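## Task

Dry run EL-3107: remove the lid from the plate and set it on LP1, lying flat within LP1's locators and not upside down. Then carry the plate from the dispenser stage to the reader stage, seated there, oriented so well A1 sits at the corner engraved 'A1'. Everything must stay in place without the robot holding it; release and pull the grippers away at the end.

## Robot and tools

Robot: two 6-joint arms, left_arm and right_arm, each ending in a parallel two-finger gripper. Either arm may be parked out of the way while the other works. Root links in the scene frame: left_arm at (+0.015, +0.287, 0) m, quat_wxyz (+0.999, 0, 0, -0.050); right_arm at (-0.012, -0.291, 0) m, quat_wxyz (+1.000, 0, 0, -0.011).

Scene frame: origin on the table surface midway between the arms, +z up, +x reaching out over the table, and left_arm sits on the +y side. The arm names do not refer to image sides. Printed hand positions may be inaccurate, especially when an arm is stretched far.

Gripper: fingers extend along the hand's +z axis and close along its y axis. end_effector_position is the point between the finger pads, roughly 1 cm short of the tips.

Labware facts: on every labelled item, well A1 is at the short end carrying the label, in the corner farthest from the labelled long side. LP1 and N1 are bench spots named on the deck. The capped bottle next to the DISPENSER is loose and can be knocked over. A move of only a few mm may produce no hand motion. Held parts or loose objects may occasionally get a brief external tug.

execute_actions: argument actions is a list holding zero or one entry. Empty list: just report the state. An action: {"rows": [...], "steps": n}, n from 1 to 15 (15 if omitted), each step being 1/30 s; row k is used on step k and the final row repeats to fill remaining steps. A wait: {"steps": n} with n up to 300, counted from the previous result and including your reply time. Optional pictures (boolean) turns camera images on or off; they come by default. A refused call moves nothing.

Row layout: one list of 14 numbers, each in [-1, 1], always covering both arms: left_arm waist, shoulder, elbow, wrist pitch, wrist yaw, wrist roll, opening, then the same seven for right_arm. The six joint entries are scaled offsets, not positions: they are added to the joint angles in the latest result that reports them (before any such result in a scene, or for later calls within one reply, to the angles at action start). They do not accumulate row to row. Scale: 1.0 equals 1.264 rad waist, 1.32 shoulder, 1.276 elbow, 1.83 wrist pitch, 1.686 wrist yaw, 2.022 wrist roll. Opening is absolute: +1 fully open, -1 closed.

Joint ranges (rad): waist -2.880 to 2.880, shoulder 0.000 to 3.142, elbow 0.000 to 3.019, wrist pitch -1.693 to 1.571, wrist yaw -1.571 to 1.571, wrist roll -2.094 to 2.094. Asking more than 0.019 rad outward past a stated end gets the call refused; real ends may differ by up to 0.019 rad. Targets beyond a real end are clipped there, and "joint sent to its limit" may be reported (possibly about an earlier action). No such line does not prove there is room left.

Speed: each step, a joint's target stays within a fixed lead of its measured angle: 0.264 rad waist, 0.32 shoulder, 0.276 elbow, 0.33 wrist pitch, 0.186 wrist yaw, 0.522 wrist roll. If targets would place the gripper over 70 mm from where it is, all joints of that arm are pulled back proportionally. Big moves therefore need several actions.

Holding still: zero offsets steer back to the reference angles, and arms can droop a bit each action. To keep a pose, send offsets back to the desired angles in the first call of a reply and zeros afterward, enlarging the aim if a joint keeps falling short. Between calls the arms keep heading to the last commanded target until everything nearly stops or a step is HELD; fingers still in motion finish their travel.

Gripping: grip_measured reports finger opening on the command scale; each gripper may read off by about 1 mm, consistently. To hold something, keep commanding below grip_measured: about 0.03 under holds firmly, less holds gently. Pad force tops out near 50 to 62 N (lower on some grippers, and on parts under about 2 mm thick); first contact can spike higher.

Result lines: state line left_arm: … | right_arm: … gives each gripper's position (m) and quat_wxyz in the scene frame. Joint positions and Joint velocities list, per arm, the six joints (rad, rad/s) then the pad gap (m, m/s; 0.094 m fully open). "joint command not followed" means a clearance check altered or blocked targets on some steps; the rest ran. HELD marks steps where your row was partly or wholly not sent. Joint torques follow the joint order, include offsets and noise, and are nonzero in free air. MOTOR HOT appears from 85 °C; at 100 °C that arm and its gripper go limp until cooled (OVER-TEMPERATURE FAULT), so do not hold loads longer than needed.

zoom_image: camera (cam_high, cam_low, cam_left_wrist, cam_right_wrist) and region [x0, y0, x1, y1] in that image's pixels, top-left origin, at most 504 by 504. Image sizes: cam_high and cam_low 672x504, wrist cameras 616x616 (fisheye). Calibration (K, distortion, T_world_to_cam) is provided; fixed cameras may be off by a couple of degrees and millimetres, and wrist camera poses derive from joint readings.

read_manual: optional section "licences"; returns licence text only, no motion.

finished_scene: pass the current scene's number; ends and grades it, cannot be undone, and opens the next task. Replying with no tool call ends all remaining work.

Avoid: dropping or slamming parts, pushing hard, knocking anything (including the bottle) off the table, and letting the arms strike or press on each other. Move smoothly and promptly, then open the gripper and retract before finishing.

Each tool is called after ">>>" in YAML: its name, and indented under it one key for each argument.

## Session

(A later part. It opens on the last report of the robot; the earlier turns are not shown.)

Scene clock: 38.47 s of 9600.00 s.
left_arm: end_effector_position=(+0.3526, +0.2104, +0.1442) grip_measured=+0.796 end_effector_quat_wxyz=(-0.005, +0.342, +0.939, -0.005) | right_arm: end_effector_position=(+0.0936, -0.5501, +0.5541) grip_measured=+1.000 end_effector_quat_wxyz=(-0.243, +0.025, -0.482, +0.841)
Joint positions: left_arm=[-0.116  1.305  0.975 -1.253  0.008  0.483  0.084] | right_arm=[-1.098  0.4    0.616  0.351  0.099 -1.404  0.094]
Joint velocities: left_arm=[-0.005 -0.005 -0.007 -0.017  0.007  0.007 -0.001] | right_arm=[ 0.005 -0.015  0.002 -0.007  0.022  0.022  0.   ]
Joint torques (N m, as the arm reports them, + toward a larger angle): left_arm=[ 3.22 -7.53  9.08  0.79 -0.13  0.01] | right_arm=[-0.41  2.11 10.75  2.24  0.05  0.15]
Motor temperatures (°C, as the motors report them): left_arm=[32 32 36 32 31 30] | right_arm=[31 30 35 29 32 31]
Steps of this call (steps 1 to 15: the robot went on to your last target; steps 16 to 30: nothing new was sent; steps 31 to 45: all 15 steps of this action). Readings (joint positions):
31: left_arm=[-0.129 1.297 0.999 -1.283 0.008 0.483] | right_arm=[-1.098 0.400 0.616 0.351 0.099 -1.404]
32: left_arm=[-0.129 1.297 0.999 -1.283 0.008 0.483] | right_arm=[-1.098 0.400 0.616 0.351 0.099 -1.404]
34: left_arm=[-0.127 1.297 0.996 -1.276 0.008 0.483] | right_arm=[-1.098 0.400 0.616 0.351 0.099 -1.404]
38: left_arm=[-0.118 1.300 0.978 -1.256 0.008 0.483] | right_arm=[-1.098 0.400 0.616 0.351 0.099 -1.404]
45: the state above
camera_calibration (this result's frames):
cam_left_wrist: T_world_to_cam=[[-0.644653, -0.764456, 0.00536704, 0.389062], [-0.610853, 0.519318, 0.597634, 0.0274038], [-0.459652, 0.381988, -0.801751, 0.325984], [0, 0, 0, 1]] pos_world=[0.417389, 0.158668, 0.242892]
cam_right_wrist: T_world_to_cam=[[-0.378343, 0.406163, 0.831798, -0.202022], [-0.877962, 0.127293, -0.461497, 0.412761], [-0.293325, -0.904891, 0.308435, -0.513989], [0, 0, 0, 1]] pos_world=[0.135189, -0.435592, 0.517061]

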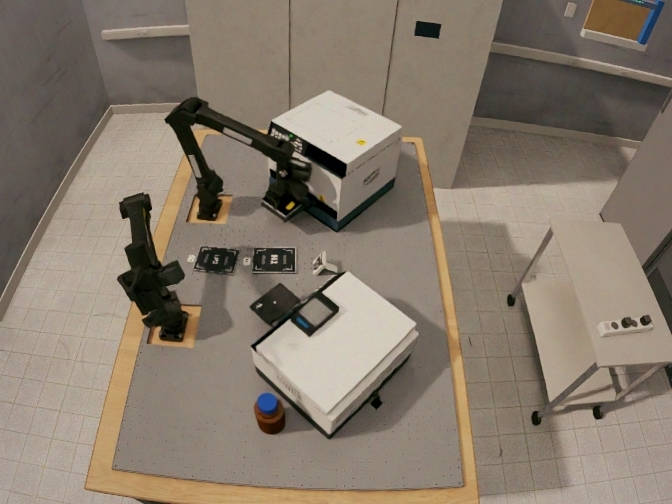

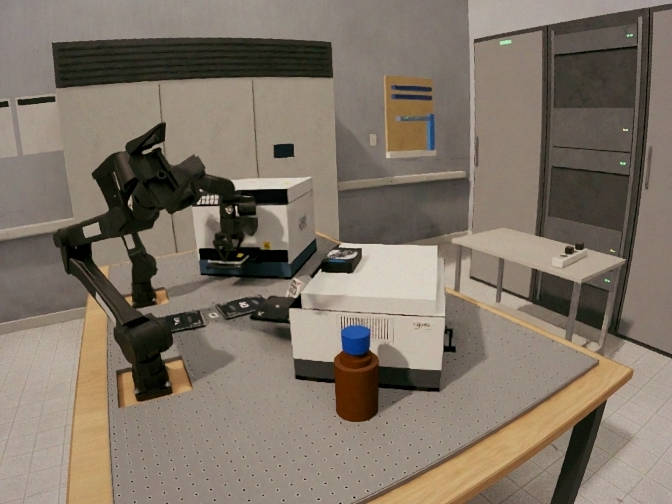

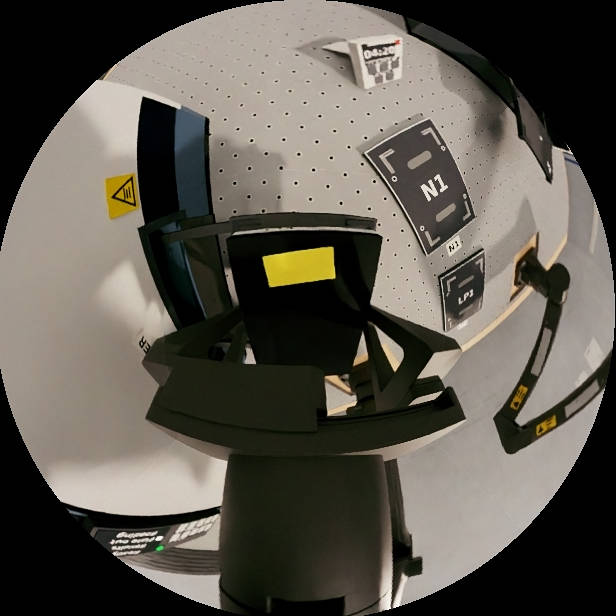

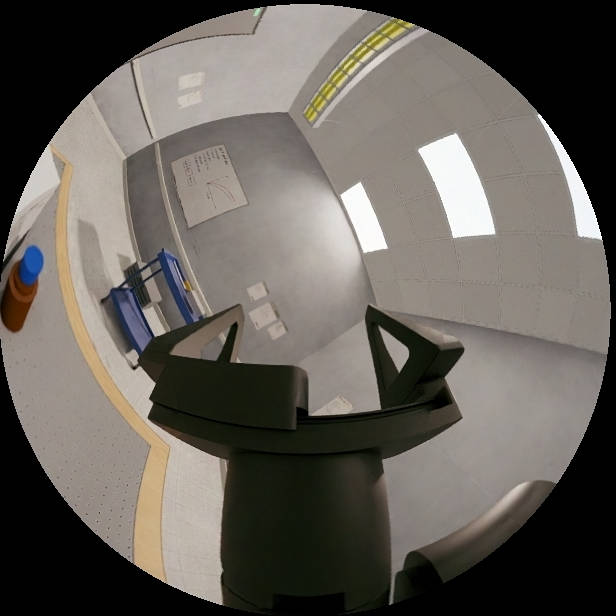

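>>> execute_actions:
  actions:
    - {"rows":[[0,0.005,-0.003,0.004,0,0.005,0.75,0,0,0,0,0,0,1],[0,0.01,-0.006,0.008,0,0.01,0.75,0,0,0,0,0,0,1],[0,0.014,-0.009,0.012,0,0.012,0.75,0,0,0,0,0,0,1],[0,0.016,-0.012,0.017,0,0.012,0.75,0,0,0,0,0,0,1]]}

>>> zoom_image:
  camera: "cam_left_wrist"
  region: [200,170,420,390]

Scene clock: 39.70 s of 9600.00 s.
left_arm: end_effector_position=(+0.3514, +0.2107, +0.1381) grip_measured=+0.796 end_effector_quat_wxyz=(-0.006, +0.349, +0.937, -0.005) | right_arm: end_effector_position=(+0.0936, -0.5501, +0.5541) grip_measured=+1.000 end_effector_quat_wxyz=(-0.243, +0.025, -0.482, +0.841)
Joint positions: left_arm=[-0.116  1.308  0.961 -1.237  0.008  0.497  0.084] | right_arm=[-1.098  0.4    0.616  0.351  0.099 -1.404  0.094]
Joint velocities: left_arm=[ 0.005  0.005  0.002 -0.002 -0.022  0.051  0.001] | right_arm=[-0.005 -0.005  0.017  0.002  0.007 -0.037  0.   ]
Joint torques (N m, as the arm reports them, + toward a larger angle): left_arm=[ 1.67 -7.79  8.85  0.78 -0.11  0.15] | right_arm=[-0.39  2.06 10.75  2.24  0.05  0.15]
Motor temperatures (°C, as the motors report them): left_arm=[32 32 36 32 31 30] | right_arm=[31 30 35 29 32 31]
Steps of this call (steps 1 to 15: the robot went on to your last target; steps 16 to 22: nothing new was sent; steps 23 to 37: all 15 steps of this action). Readings (joint positions):
23: left_arm=[-0.116 1.305 0.975 -1.253 0.008 0.483] | right_arm=[-1.098 0.400 0.616 0.351 0.099 -1.404]
24: left_arm=[-0.116 1.305 0.974 -1.253 0.008 0.484] | right_arm=[-1.098 0.400 0.616 0.351 0.099 -1.404]
26: left_arm=[-0.116 1.305 0.971 -1.248 0.008 0.489] | right_arm=[-1.098 0.400 0.616 0.351 0.099 -1.404]
30: left_arm=[-0.116 1.306 0.962 -1.238 0.008 0.494] | right_arm=[-1.098 0.400 0.616 0.351 0.099 -1.404]
37: the state above
camera_calibration (this result's frames):
cam_left_wrist: T_world_to_cam=[[-0.655657, -0.755033, 0.00618773, 0.390287], [-0.60242, 0.528036, 0.598555, 0.0252261], [-0.455196, 0.388719, -0.801058, 0.317385], [0, 0, 0, 1]] pos_world=[0.415563, 0.157986, 0.236729]
cam_right_wrist: T_world_to_cam=[[-0.378343, 0.406163, 0.831798, -0.202022], [-0.877962, 0.127293, -0.461497, 0.412761], [-0.293325, -0.904891, 0.308435, -0.513989], [0, 0, 0, 1]] pos_world=[0.135189, -0.435592, 0.517061]

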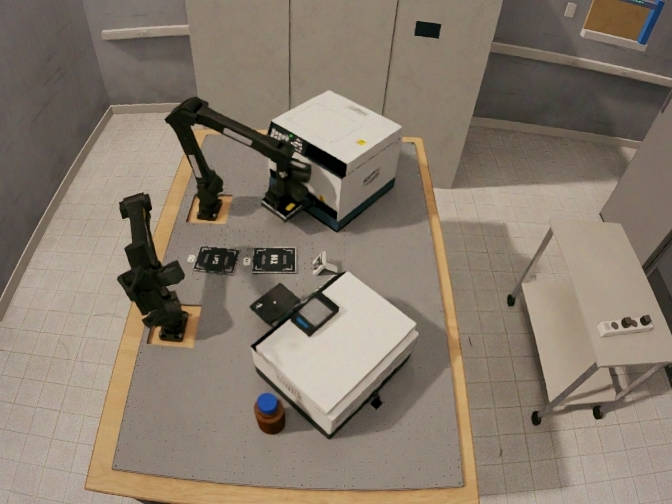

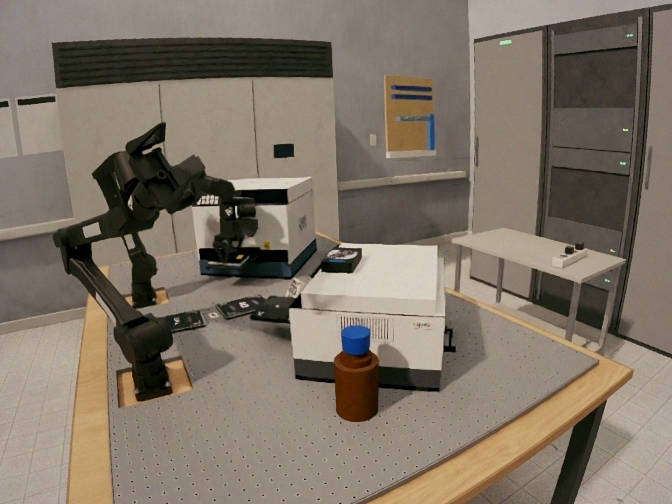

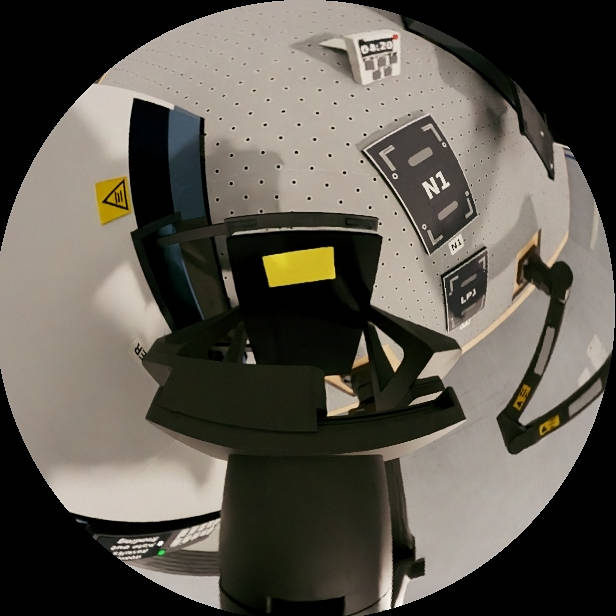

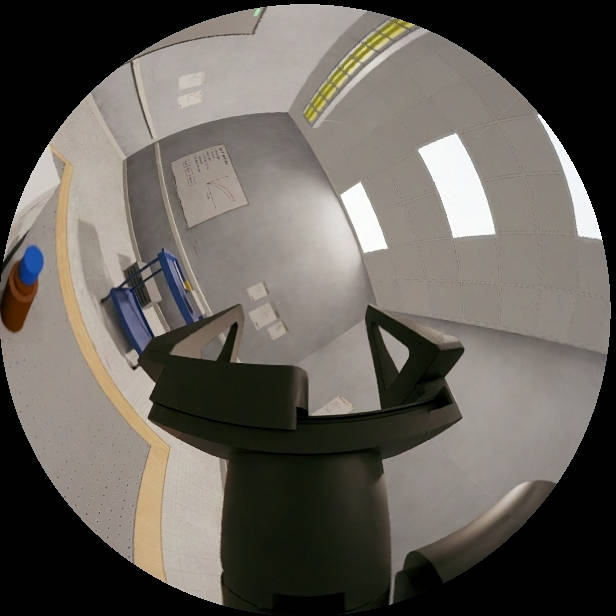

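Region (200, 170, 420, 390) of cam_left_wrist's 616x616 image, scaled by 2.291, with more detail than that image has.

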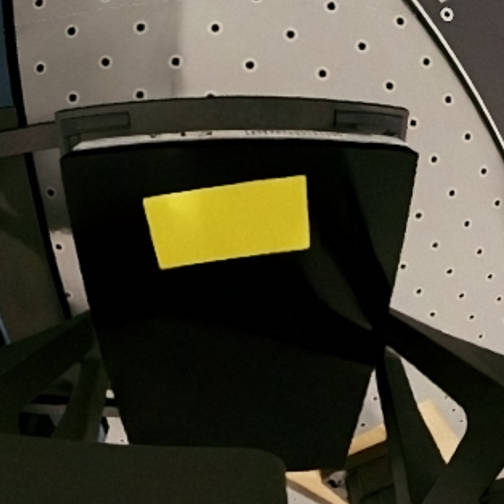

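>>> execute_actions:
  actions:
    - {"rows":[[0,0.003,0,0.006,0,0,0.75,0,0,0,0,0,0,1],[0,0.006,0,0.012,0,0,0.75,0,0,0,0,0,0,1],[0,0.009,0,0.014,0,0,0.75,0,0,0,0,0,0,1],[0,0.012,0,0.014,0,0,0.75,0,0,0,0,0,0,1],[0,0.015,0,0.014,0,0,0.75,0,0,0,0,0,0,1],[0,0.018,0,0.014,0,0,0.75,0,0,0,0,0,0,1],[0,0.021,0,0.014,0,0,0.75,0,0,0,0,0,0,1]]}

>>> zoom_image:
  camera: "cam_left_wrist"
  region: [200,170,420,390]

Scene clock: 41.47 s of 9600.00 s.
left_arm: end_effector_position=(+0.3539, +0.2101, +0.1351) grip_measured=+0.796 end_effector_quat_wxyz=(-0.005, +0.350, +0.937, -0.005) | right_arm: end_effector_position=(+0.0936, -0.5501, +0.5541) grip_measured=+1.000 end_effector_quat_wxyz=(-0.243, +0.025, -0.482, +0.841)
Joint positions: left_arm=[-0.116  1.317  0.961 -1.227  0.008  0.498  0.084] | right_arm=[-1.098  0.4    0.616  0.351  0.099 -1.404  0.094]
Joint velocities: left_arm=[-0.005 -0.005  0.012 -0.012 -0.037 -0.007 -0.001] | right_arm=[-0.015 -0.005 -0.002 -0.007 -0.022 -0.007  0.   ]
Joint torques (N m, as the arm reports them, + toward a larger angle): left_arm=[ 1.5  -7.73  9.12  0.72 -0.08 -0.04] | right_arm=[-0.4   2.07 10.76  2.24  0.05  0.15]
Motor temperatures (°C, as the motors report them): left_arm=[32 32 36 32 31 30] | right_arm=[31 30 35 29 32 31]
Steps of this call (steps 1 to 15: the robot went on to your last target; steps 16 to 38: nothing new was sent; steps 39 to 53: all 15 steps of this action). Readings (joint positions):
39: left_arm=[-0.116 1.308 0.961 -1.237 0.008 0.498] | right_arm=[-1.098 0.400 0.616 0.351 0.099 -1.404]
40: left_arm=[-0.116 1.308 0.961 -1.236 0.008 0.498] | right_arm=[-1.098 0.400 0.616 0.351 0.099 -1.404]
42: left_arm=[-0.116 1.308 0.961 -1.231 0.008 0.498] | right_arm=[-1.098 0.400 0.616 0.351 0.099 -1.404]
46: left_arm=[-0.116 1.310 0.961 -1.227 0.008 0.498] | right_arm=[-1.098 0.400 0.616 0.351 0.099 -1.404]
53: the state above
camera_calibration (this result's frames):
cam_left_wrist: T_world_to_cam=[[-0.65624, -0.754531, 0.00564557, 0.391717], [-0.602688, 0.528649, 0.597743, 0.0289159], [-0.454, 0.38886, -0.801668, 0.315975], [0, 0, 0, 1]] pos_world=[0.41794, 0.157406, 0.233811]
cam_right_wrist: T_world_to_cam=[[-0.378343, 0.406163, 0.831798, -0.202022], [-0.877962, 0.127293, -0.461497, 0.412761], [-0.293325, -0.904891, 0.308435, -0.513989], [0, 0, 0, 1]] pos_world=[0.135189, -0.435592, 0.517061]

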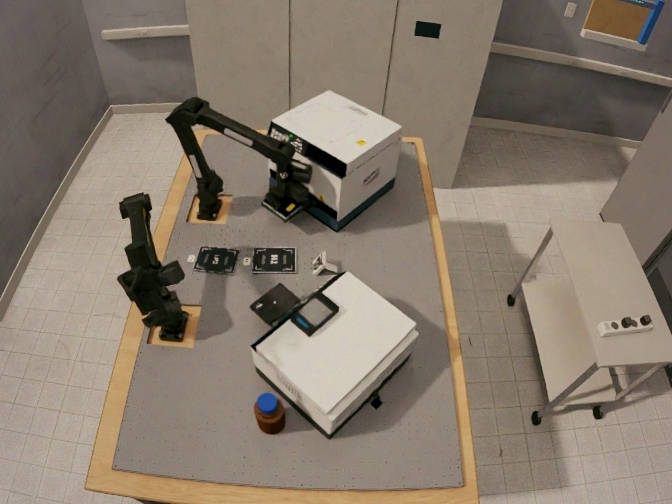

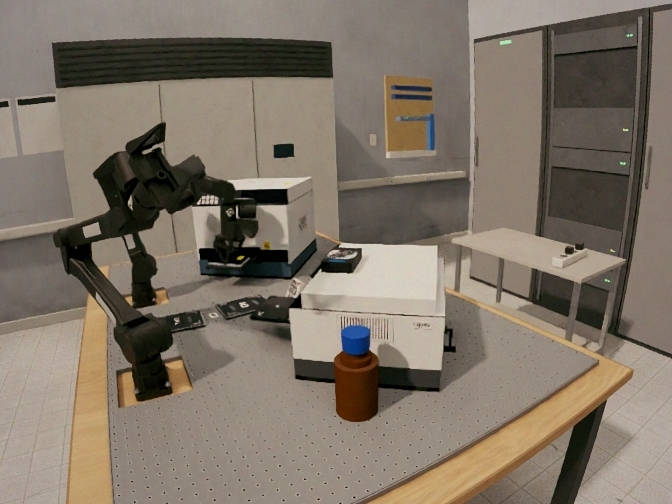

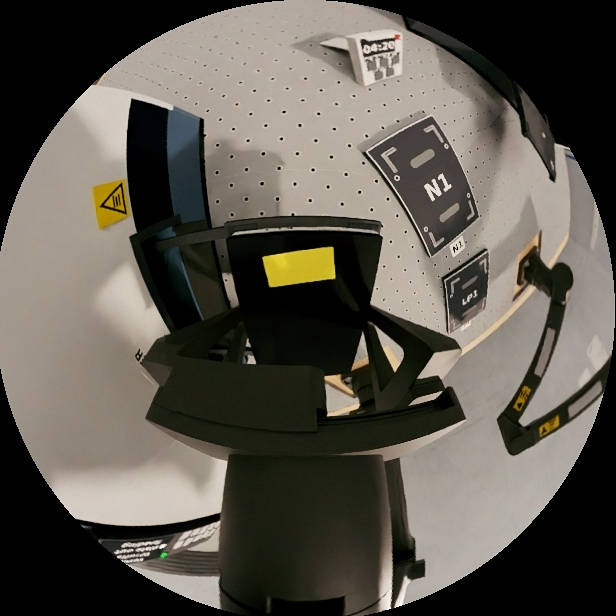

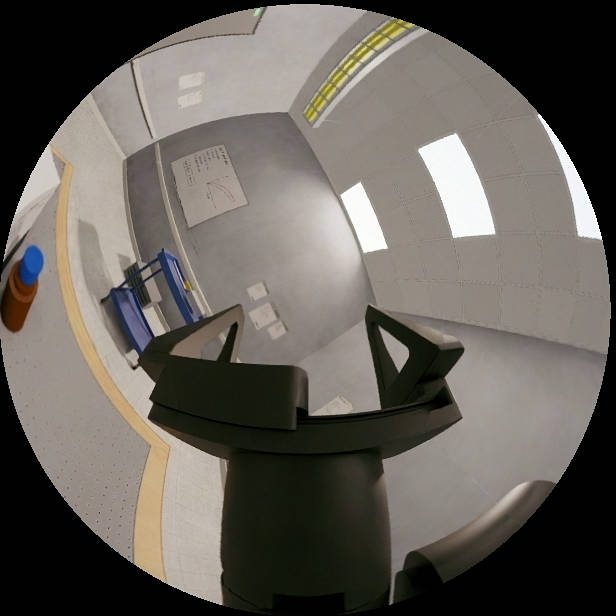

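Region (200, 170, 420, 390) of cam_left_wrist's 616x616 image, scaled by 2.291, with more detail than that image has.

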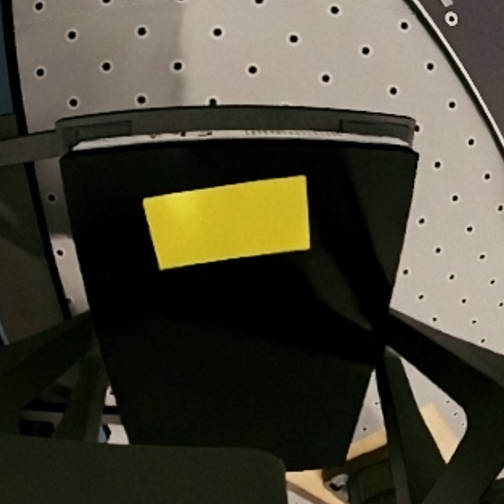

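>>> execute_actions:
  actions:
    - {"rows":[[0,0.003,-0.002,0,0,0,0.75,0,0,0,0,0,0,1],[0,0.006,-0.004,0,0,0,0.75,0,0,0,0,0,0,1],[0,0.009,-0.005,0,0,0,0.75,0,0,0,0,0,0,1],[0,0.012,-0.005,0,0,0,0.75,0,0,0,0,0,0,1],[0,0.015,-0.005,0,0,0,0.75,0,0,0,0,0,0,1],[0,0.018,-0.005,0,0,0,0.75,0,0,0,0,0,0,1],[0,0.021,-0.005,0,0,0,0.75,0,0,0,0,0,0,1]]}

>>> zoom_image:
  camera: "cam_left_wrist"
  region: [200,170,420,390]

Scene clock: 42.93 s of 9600.00 s.
left_arm: end_effector_position=(+0.3539, +0.2101, +0.1345) grip_measured=+0.796 end_effector_quat_wxyz=(-0.006, +0.350, +0.937, -0.005) | right_arm: end_effector_position=(+0.0936, -0.5501, +0.5541) grip_measured=+1.000 end_effector_quat_wxyz=(-0.243, +0.025, -0.482, +0.841)
Joint positions: left_arm=[-0.116  1.319  0.961 -1.227  0.008  0.498  0.084] | right_arm=[-1.098  0.4    0.616  0.351  0.099 -1.404  0.094]
Joint velocities: left_arm=[-0.005 -0.015 -0.007  0.007 -0.007  0.066  0.001] | right_arm=[-0.005 -0.005 -0.002 -0.002 -0.051  0.007  0.   ]
Joint torques (N m, as the arm reports them, + toward a larger angle): left_arm=[ 1.73 -7.61  8.36  0.22 -0.07  0.01] | right_arm=[-0.39  2.11 10.75  2.25  0.05  0.15]
Motor temperatures (°C, as the motors report them): left_arm=[32 32 36 32 31 30] | right_arm=[31 30 35 29 32 31]
Steps of this call (steps 1 to 15: the robot went on to your last target; steps 16 to 29: nothing new was sent; steps 30 to 44: all 15 steps of this action). Readings (joint positions):
30: left_arm=[-0.116 1.317 0.961 -1.227 0.008 0.498] | right_arm=[-1.098 0.400 0.616 0.351 0.099 -1.404]
31: left_arm=[-0.116 1.317 0.961 -1.227 0.008 0.498] | right_arm=[-1.098 0.400 0.616 0.351 0.099 -1.404]
33: left_arm=[-0.116 1.317 0.961 -1.227 0.008 0.498] | right_arm=[-1.098 0.400 0.616 0.351 0.099 -1.404]
37: left_arm=[-0.116 1.318 0.961 -1.227 0.008 0.498] | right_arm=[-1.098 0.400 0.616 0.351 0.099 -1.404]
44: the state above
camera_calibration (this result's frames):
cam_left_wrist: T_world_to_cam=[[-0.656228, -0.754534, 0.00655873, 0.391598], [-0.601573, 0.528404, 0.599081, 0.0287699], [-0.455493, 0.389189, -0.800661, 0.315805], [0, 0, 0, 1]] pos_world=[0.418132, 0.157364, 0.233049]
cam_right_wrist: T_world_to_cam=[[-0.378343, 0.406163, 0.831798, -0.202022], [-0.877962, 0.127293, -0.461497, 0.412761], [-0.293325, -0.904891, 0.308435, -0.513989], [0, 0, 0, 1]] pos_world=[0.135189, -0.435592, 0.517061]

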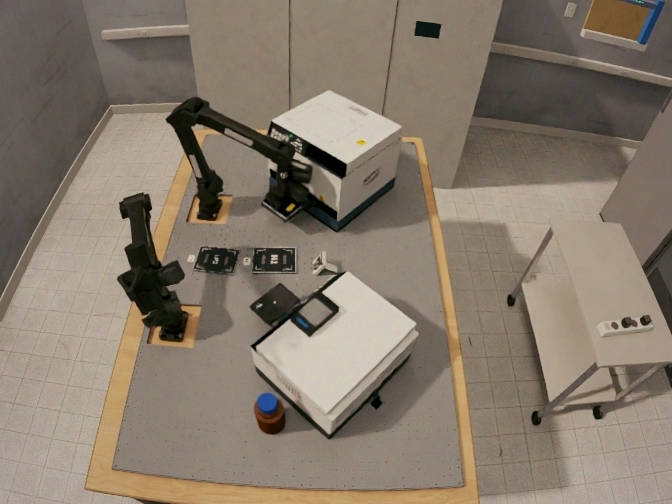

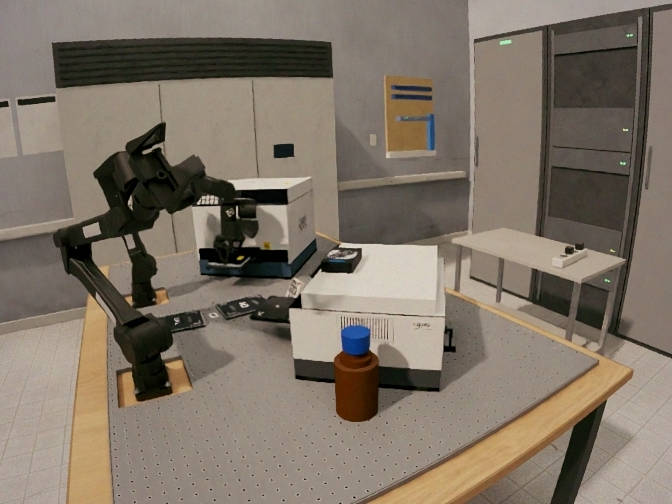

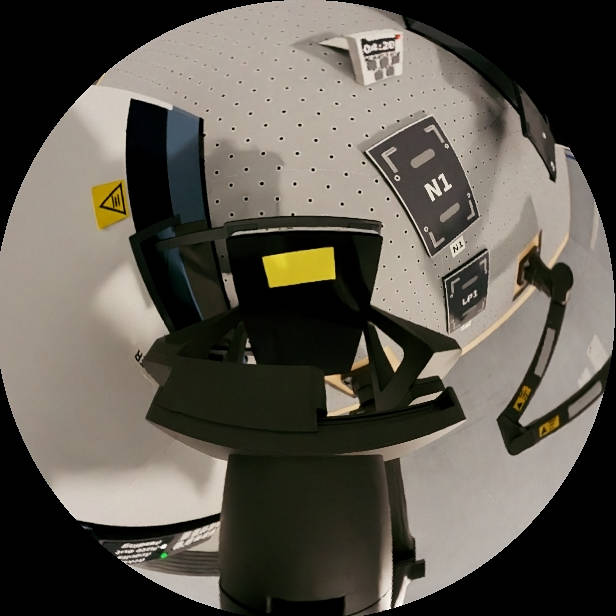

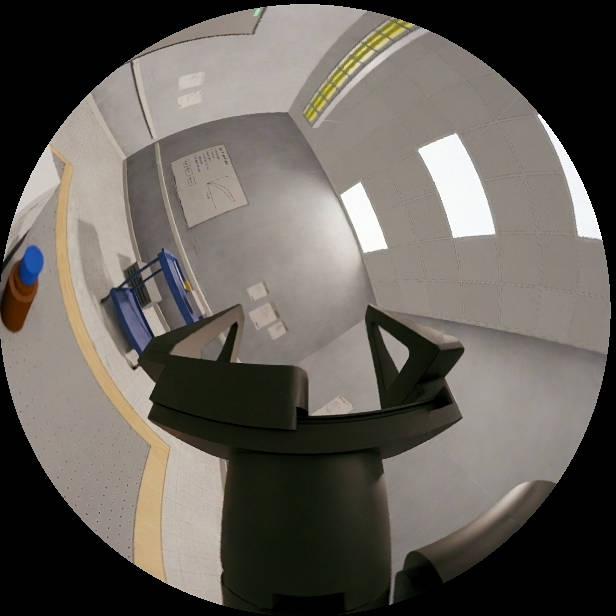

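Region (200, 170, 420, 390) of cam_left_wrist's 616x616 image, scaled by 2.291, with more detail than that image has.

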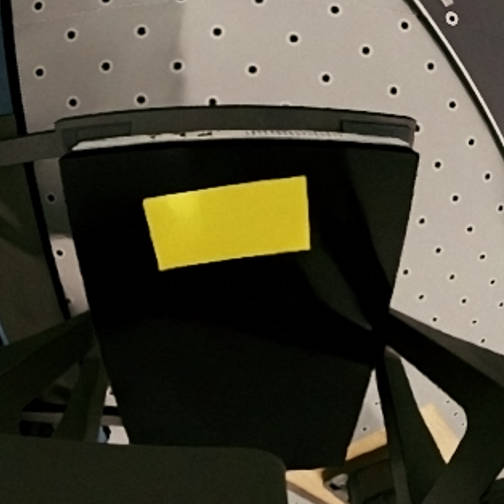

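Likely resting on the near locators; slide back slightly.

>>> execute_actions:
  actions:
    - {"rows":[[0.008,-0.005,0,-0.005,0,0,0.75,0,0,0,0,0,0,1],[0.013,-0.005,0,-0.009,0,0,0.75,0,0,0,0,0,0,1],[0.014,-0.005,0,-0.012,0,0,0.75,0,0,0,0,0,0,1],[0.014,-0.005,0,-0.012,0,0,0.75,0,0,0,0,0,0,1],[0.014,-0.005,0,-0.012,0,0,0.75,0,0,0,0,0,0,1],[0.014,-0.005,0,-0.012,0,0,0.75,0,0,0,0,0,0,1],[0.014,0,0,-0.012,0,0,0.75,0,0,0,0,0,0,1],[0.014,0.006,0,-0.012,0,0,0.75,0,0,0,0,0,0,1],[0.014,0.012,0,-0.012,0,0,0.75,0,0,0,0,0,0,1],[0.014,0.018,0,-0.012,0,0,0.75,0,0,0,0,0,0,1],[0.014,0.022,0,-0.012,0,0,0.75,0,0,0,0,0,0,1]]}

>>> zoom_image:
  camera: "cam_left_wrist"
  region: [200,170,420,390]

Scene clock: 44.60 s of 9600.00 s.
left_arm: end_effector_position=(+0.3528, +0.2125, +0.1327) grip_measured=+0.796 end_effector_quat_wxyz=(-0.012, +0.347, +0.938, -0.005) | right_arm: end_effector_position=(+0.0936, -0.5501, +0.5541) grip_measured=+1.000 end_effector_quat_wxyz=(-0.243, +0.025, -0.482, +0.841)
Joint positions: left_arm=[-0.111  1.325  0.961 -1.233  0.007  0.497  0.084] | right_arm=[-1.098  0.4    0.616  0.351  0.099 -1.404  0.094]
Joint velocities: left_arm=[ 0.015  0.024 -0.002 -0.012  0.037  0.037  0.   ] | right_arm=[ 0.005  0.005  0.007 -0.022 -0.037  0.007  0.   ]
Joint torques (N m, as the arm reports them, + toward a larger angle): left_arm=[ 2.12 -8.3   9.09 -0.36 -0.04  0.06] | right_arm=[-0.39  2.05 10.75  2.24  0.05  0.15]
Motor temperatures (°C, as the motors report them): left_arm=[32 32 36 32 31 30] | right_arm=[31 30 35 29 32 31]
Steps of this call (steps 1 to 15: the robot went on to your last target; steps 16 to 35: nothing new was sent; steps 36 to 50: all 15 steps of this action). Readings (joint positions):
36: left_arm=[-0.116 1.319 0.961 -1.227 0.008 0.498] | right_arm=[-1.098 0.400 0.616 0.351 0.099 -1.404]
37: left_arm=[-0.116 1.319 0.961 -1.228 0.008 0.498] | right_arm=[-1.098 0.400 0.616 0.351 0.099 -1.404]
39: left_arm=[-0.115 1.319 0.961 -1.231 0.008 0.498] | right_arm=[-1.098 0.400 0.616 0.351 0.099 -1.404]
43: left_arm=[-0.113 1.319 0.961 -1.233 0.008 0.498] | right_arm=[-1.098 0.400 0.616 0.351 0.099 -1.404]
50: the state above
camera_calibration (this result's frames):
cam_left_wrist: T_world_to_cam=[[-0.651813, -0.758294, 0.0113905, 0.391252], [-0.597515, 0.522743, 0.608042, 0.026553], [-0.46703, 0.389524, -0.793823, 0.316026], [0, 0, 0, 1]] pos_world=[0.418482, 0.159704, 0.230266]
cam_right_wrist: T_world_to_cam=[[-0.378343, 0.406163, 0.831798, -0.202022], [-0.877962, 0.127293, -0.461497, 0.412761], [-0.293325, -0.904891, 0.308435, -0.513989], [0, 0, 0, 1]] pos_world=[0.135189, -0.435592, 0.517061]

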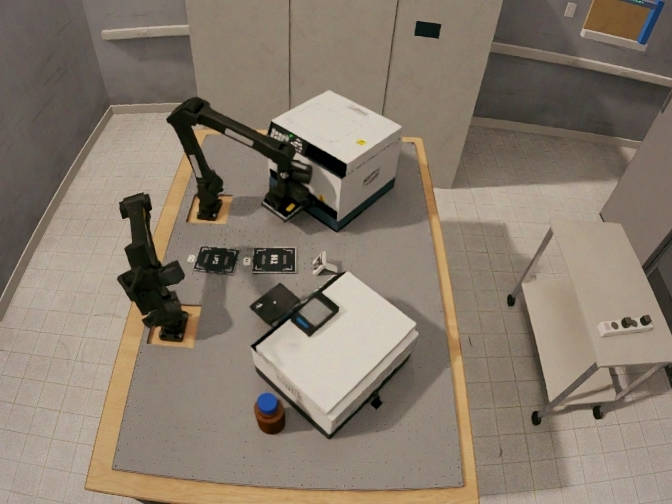

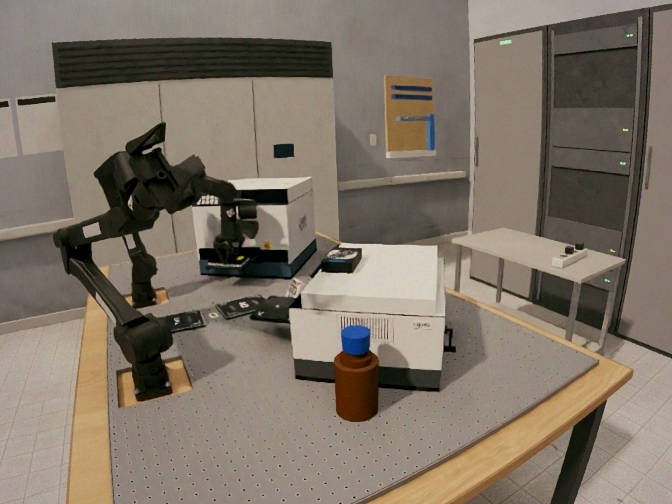

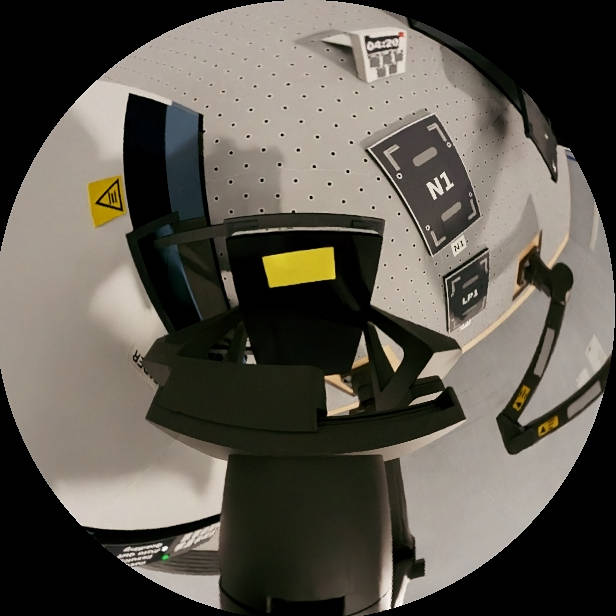

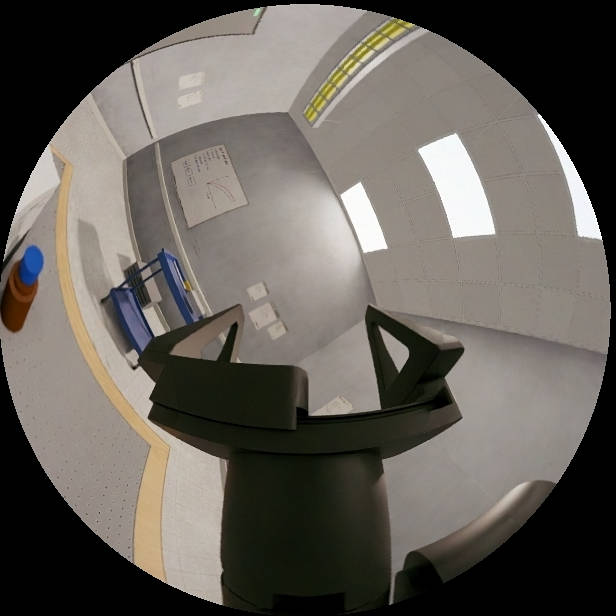

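Region (200, 170, 420, 390) of cam_left_wrist's 616x616 image, scaled by 2.291, with more detail than that image has.

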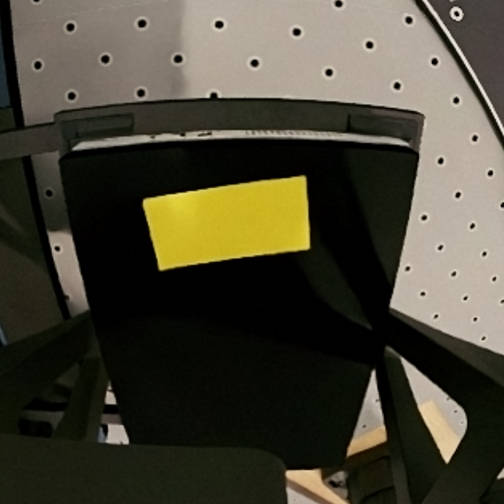

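>>> execute_actions:
  actions:
    - {"rows":[[0,0,0,0,0,0,0.77,0,0,0,0,0,0,1],[0,0,0,0,0,0,0.79,0,0,0,0,0,0,1],[0,0,0,0,0,0,0.81,0,0,0,0,0,0,1],[0,0,0,0,0,0,0.85,0,0,0,0,0,0,1],[0,0,0,0,0,0,0.9,0,0,0,0,0,0,1],[0,0,0,0,0,0,0.93,0,0,0,0,0,0,1],[0,0,0,0,0,0,0.93,0,0,0,0,0,0,1],[0,-0.006,0,0,0,0,0.93,0,0,0,0,0,0,1],[0,-0.012,0,0,0,0,0.93,0,0,0,0,0,0,1],[0,-0.017,0,0,0,0,0.93,0,0,0,0,0,0,1],[0,-0.021,0,0,0,0,0.93,0,0,0,0,0,0,1]]}
  pictures: false

>>> execute_actions:
  actions:
    - {"steps":12}

>>> zoom_image:
  camera: "cam_left_wrist"
  region: [200,170,420,390]

>>> zoom_image:
  camera: "cam_low"
  region: [195,230,275,285]

Scene clock: 46.33 s of 9600.00 s.
left_arm: end_effector_position=(+0.3528, +0.2125, +0.1345) grip_measured=+0.927 end_effector_quat_wxyz=(-0.010, +0.347, +0.938, -0.005) | right_arm: end_effector_position=(+0.0936, -0.5501, +0.5541) grip_measured=+1.000 end_effector_quat_wxyz=(-0.243, +0.025, -0.482, +0.841)
Joint positions: left_arm=[-0.111  1.319  0.961 -1.233  0.007  0.497  0.091] | right_arm=[-1.098  0.4    0.616  0.351  0.099 -1.404  0.094]
Joint velocities: left_arm=[-0.005 -0.044 -0.012 -0.007 -0.022  0.066 -0.   ] | right_arm=[-0.005 -0.005  0.022  0.012 -0.007  0.022  0.   ]
Joint torques (N m, as the arm reports them, + toward a larger angle): left_arm=[  2.05 -10.98   9.1    0.19  -0.12   0.06] | right_arm=[-0.41  2.06 10.75  2.24  0.05  0.15]
Motor temperatures (°C, as the motors report them): left_arm=[32 32 36 32 31 30] | right_arm=[31 30 35 29 32 31]
Steps of this call (steps 1 to 15: the robot went on to your last target; steps 16 to 37: nothing new was sent; steps 38 to 52: all 15 steps of this action). Readings (joint positions):
38: left_arm=[-0.111 1.325 0.961 -1.233 0.007 0.497] | right_arm=[-1.098 0.400 0.616 0.351 0.099 -1.404]
39: left_arm=[-0.111 1.325 0.961 -1.233 0.007 0.497] | right_arm=[-1.098 0.400 0.616 0.351 0.099 -1.404]
41: left_arm=[-0.111 1.325 0.961 -1.233 0.007 0.497] | right_arm=[-1.098 0.400 0.616 0.351 0.099 -1.404]
45: left_arm=[-0.111 1.325 0.961 -1.233 0.007 0.497] | right_arm=[-1.098 0.400 0.616 0.351 0.099 -1.404]
52: the state above

Scene clock: 46.73 s of 9600.00 s.
left_arm: end_effector_position=(+0.3528, +0.2125, +0.1353) grip_measured=+0.927 end_effector_quat_wxyz=(-0.008, +0.347, +0.938, -0.005) | right_arm: end_effector_position=(+0.0936, -0.5501, +0.5541) grip_measured=+1.000 end_effector_quat_wxyz=(-0.243, +0.025, -0.482, +0.841)
Joint positions: left_arm=[-0.111  1.317  0.961 -1.233  0.007  0.497  0.091] | right_arm=[-1.098  0.4    0.616  0.351  0.099 -1.404  0.094]
Joint velocities: left_arm=[-0.015 -0.005 -0.012 -0.002 -0.022 -0.051 -0.   ] | right_arm=[ 0.005  0.005 -0.012 -0.007 -0.11   0.007  0.   ]
Joint torques (N m, as the arm reports them, + toward a larger angle): left_arm=[  1.69 -11.02   9.18   0.05  -0.15   0.05] | right_arm=[-0.42  2.07 10.75  2.24  0.05  0.15]
Motor temperatures (°C, as the motors report them): left_arm=[32 32 36 32 31 30] | right_arm=[31 30 35 29 32 31]
Steps of this call (steps 1 to 12: the robot went on to your last target). Readings (joint positions):
1: left_arm=[-0.111 1.318 0.961 -1.233 0.007 0.497] | right_arm=[-1.098 0.400 0.616 0.351 0.099 -1.404]
2: left_arm=[-0.111 1.317 0.961 -1.233 0.007 0.497] | right_arm=[-1.098 0.400 0.616 0.351 0.099 -1.404]
4: left_arm=[-0.111 1.317 0.961 -1.233 0.007 0.497] | right_arm=[-1.098 0.400 0.616 0.351 0.099 -1.404]
8: left_arm=[-0.111 1.317 0.961 -1.233 0.007 0.497] | right_arm=[-1.098 0.400 0.616 0.351 0.099 -1.404]
12: the state above
camera_calibration (this result's frames):
cam_left_wrist: T_world_to_cam=[[-0.651887, -0.758279, 0.0075583, 0.39175], [-0.602255, 0.52376, 0.602465, 0.0271665], [-0.460795, 0.388187, -0.79811, 0.316736], [0, 0, 0, 1]] pos_world=[0.417688, 0.159874, 0.233462]
cam_right_wrist: T_world_to_cam=[[-0.378343, 0.406163, 0.831798, -0.202022], [-0.877962, 0.127293, -0.461497, 0.412761], [-0.293325, -0.904891, 0.308435, -0.513989], [0, 0, 0, 1]] pos_world=[0.135189, -0.435592, 0.517061]

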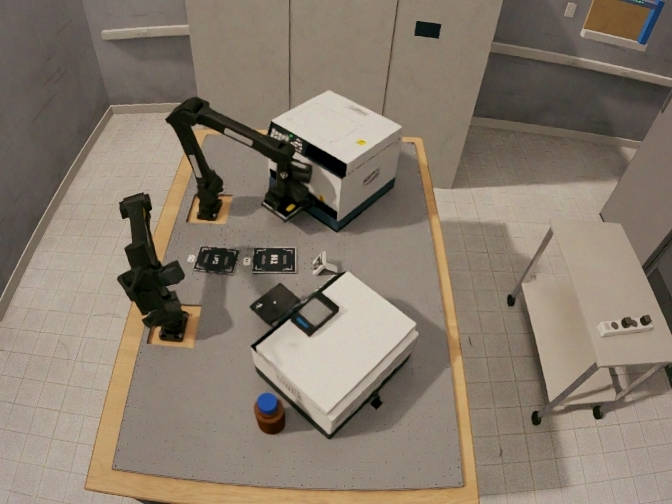

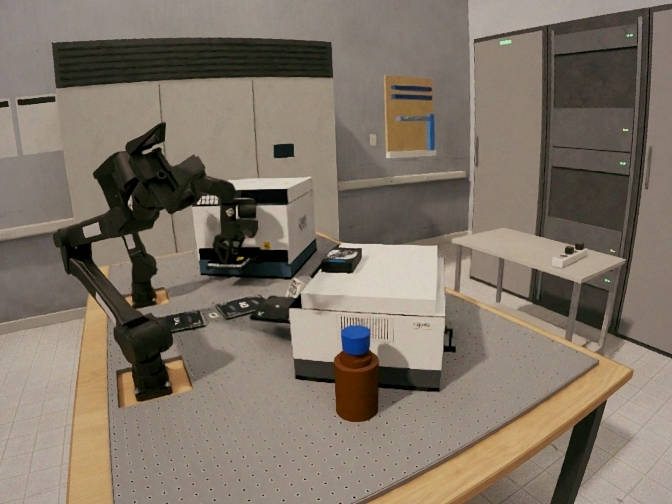

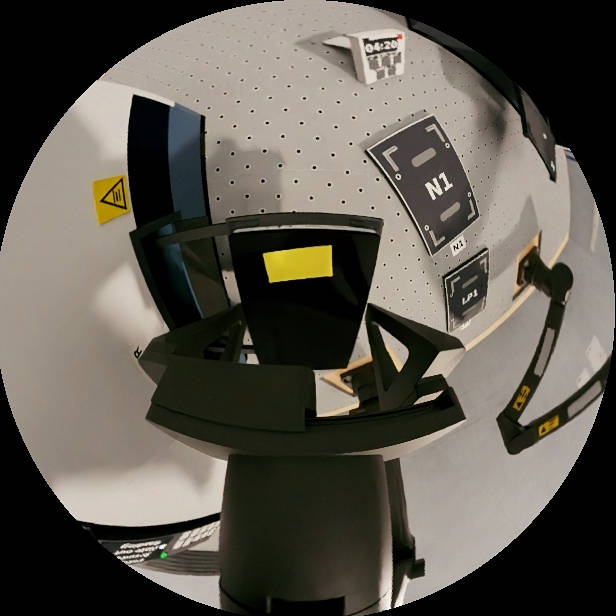

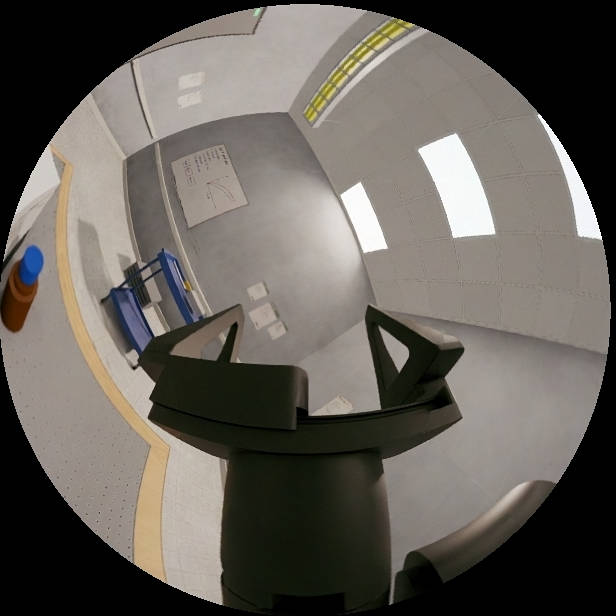

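Region (200, 170, 420, 390) of cam_left_wrist's 616x616 image, scaled by 2.291, with more detail than that image has.

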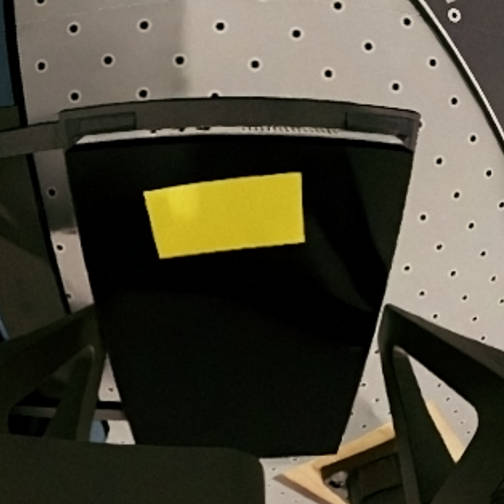

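Region (195, 230, 275, 285) of cam_low's 672x504 image, scaled by 6.300, with more detail than that image has; it fills the top 346 rows of this view, and the rest is white.

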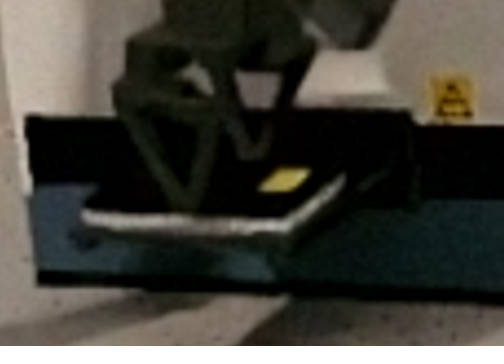

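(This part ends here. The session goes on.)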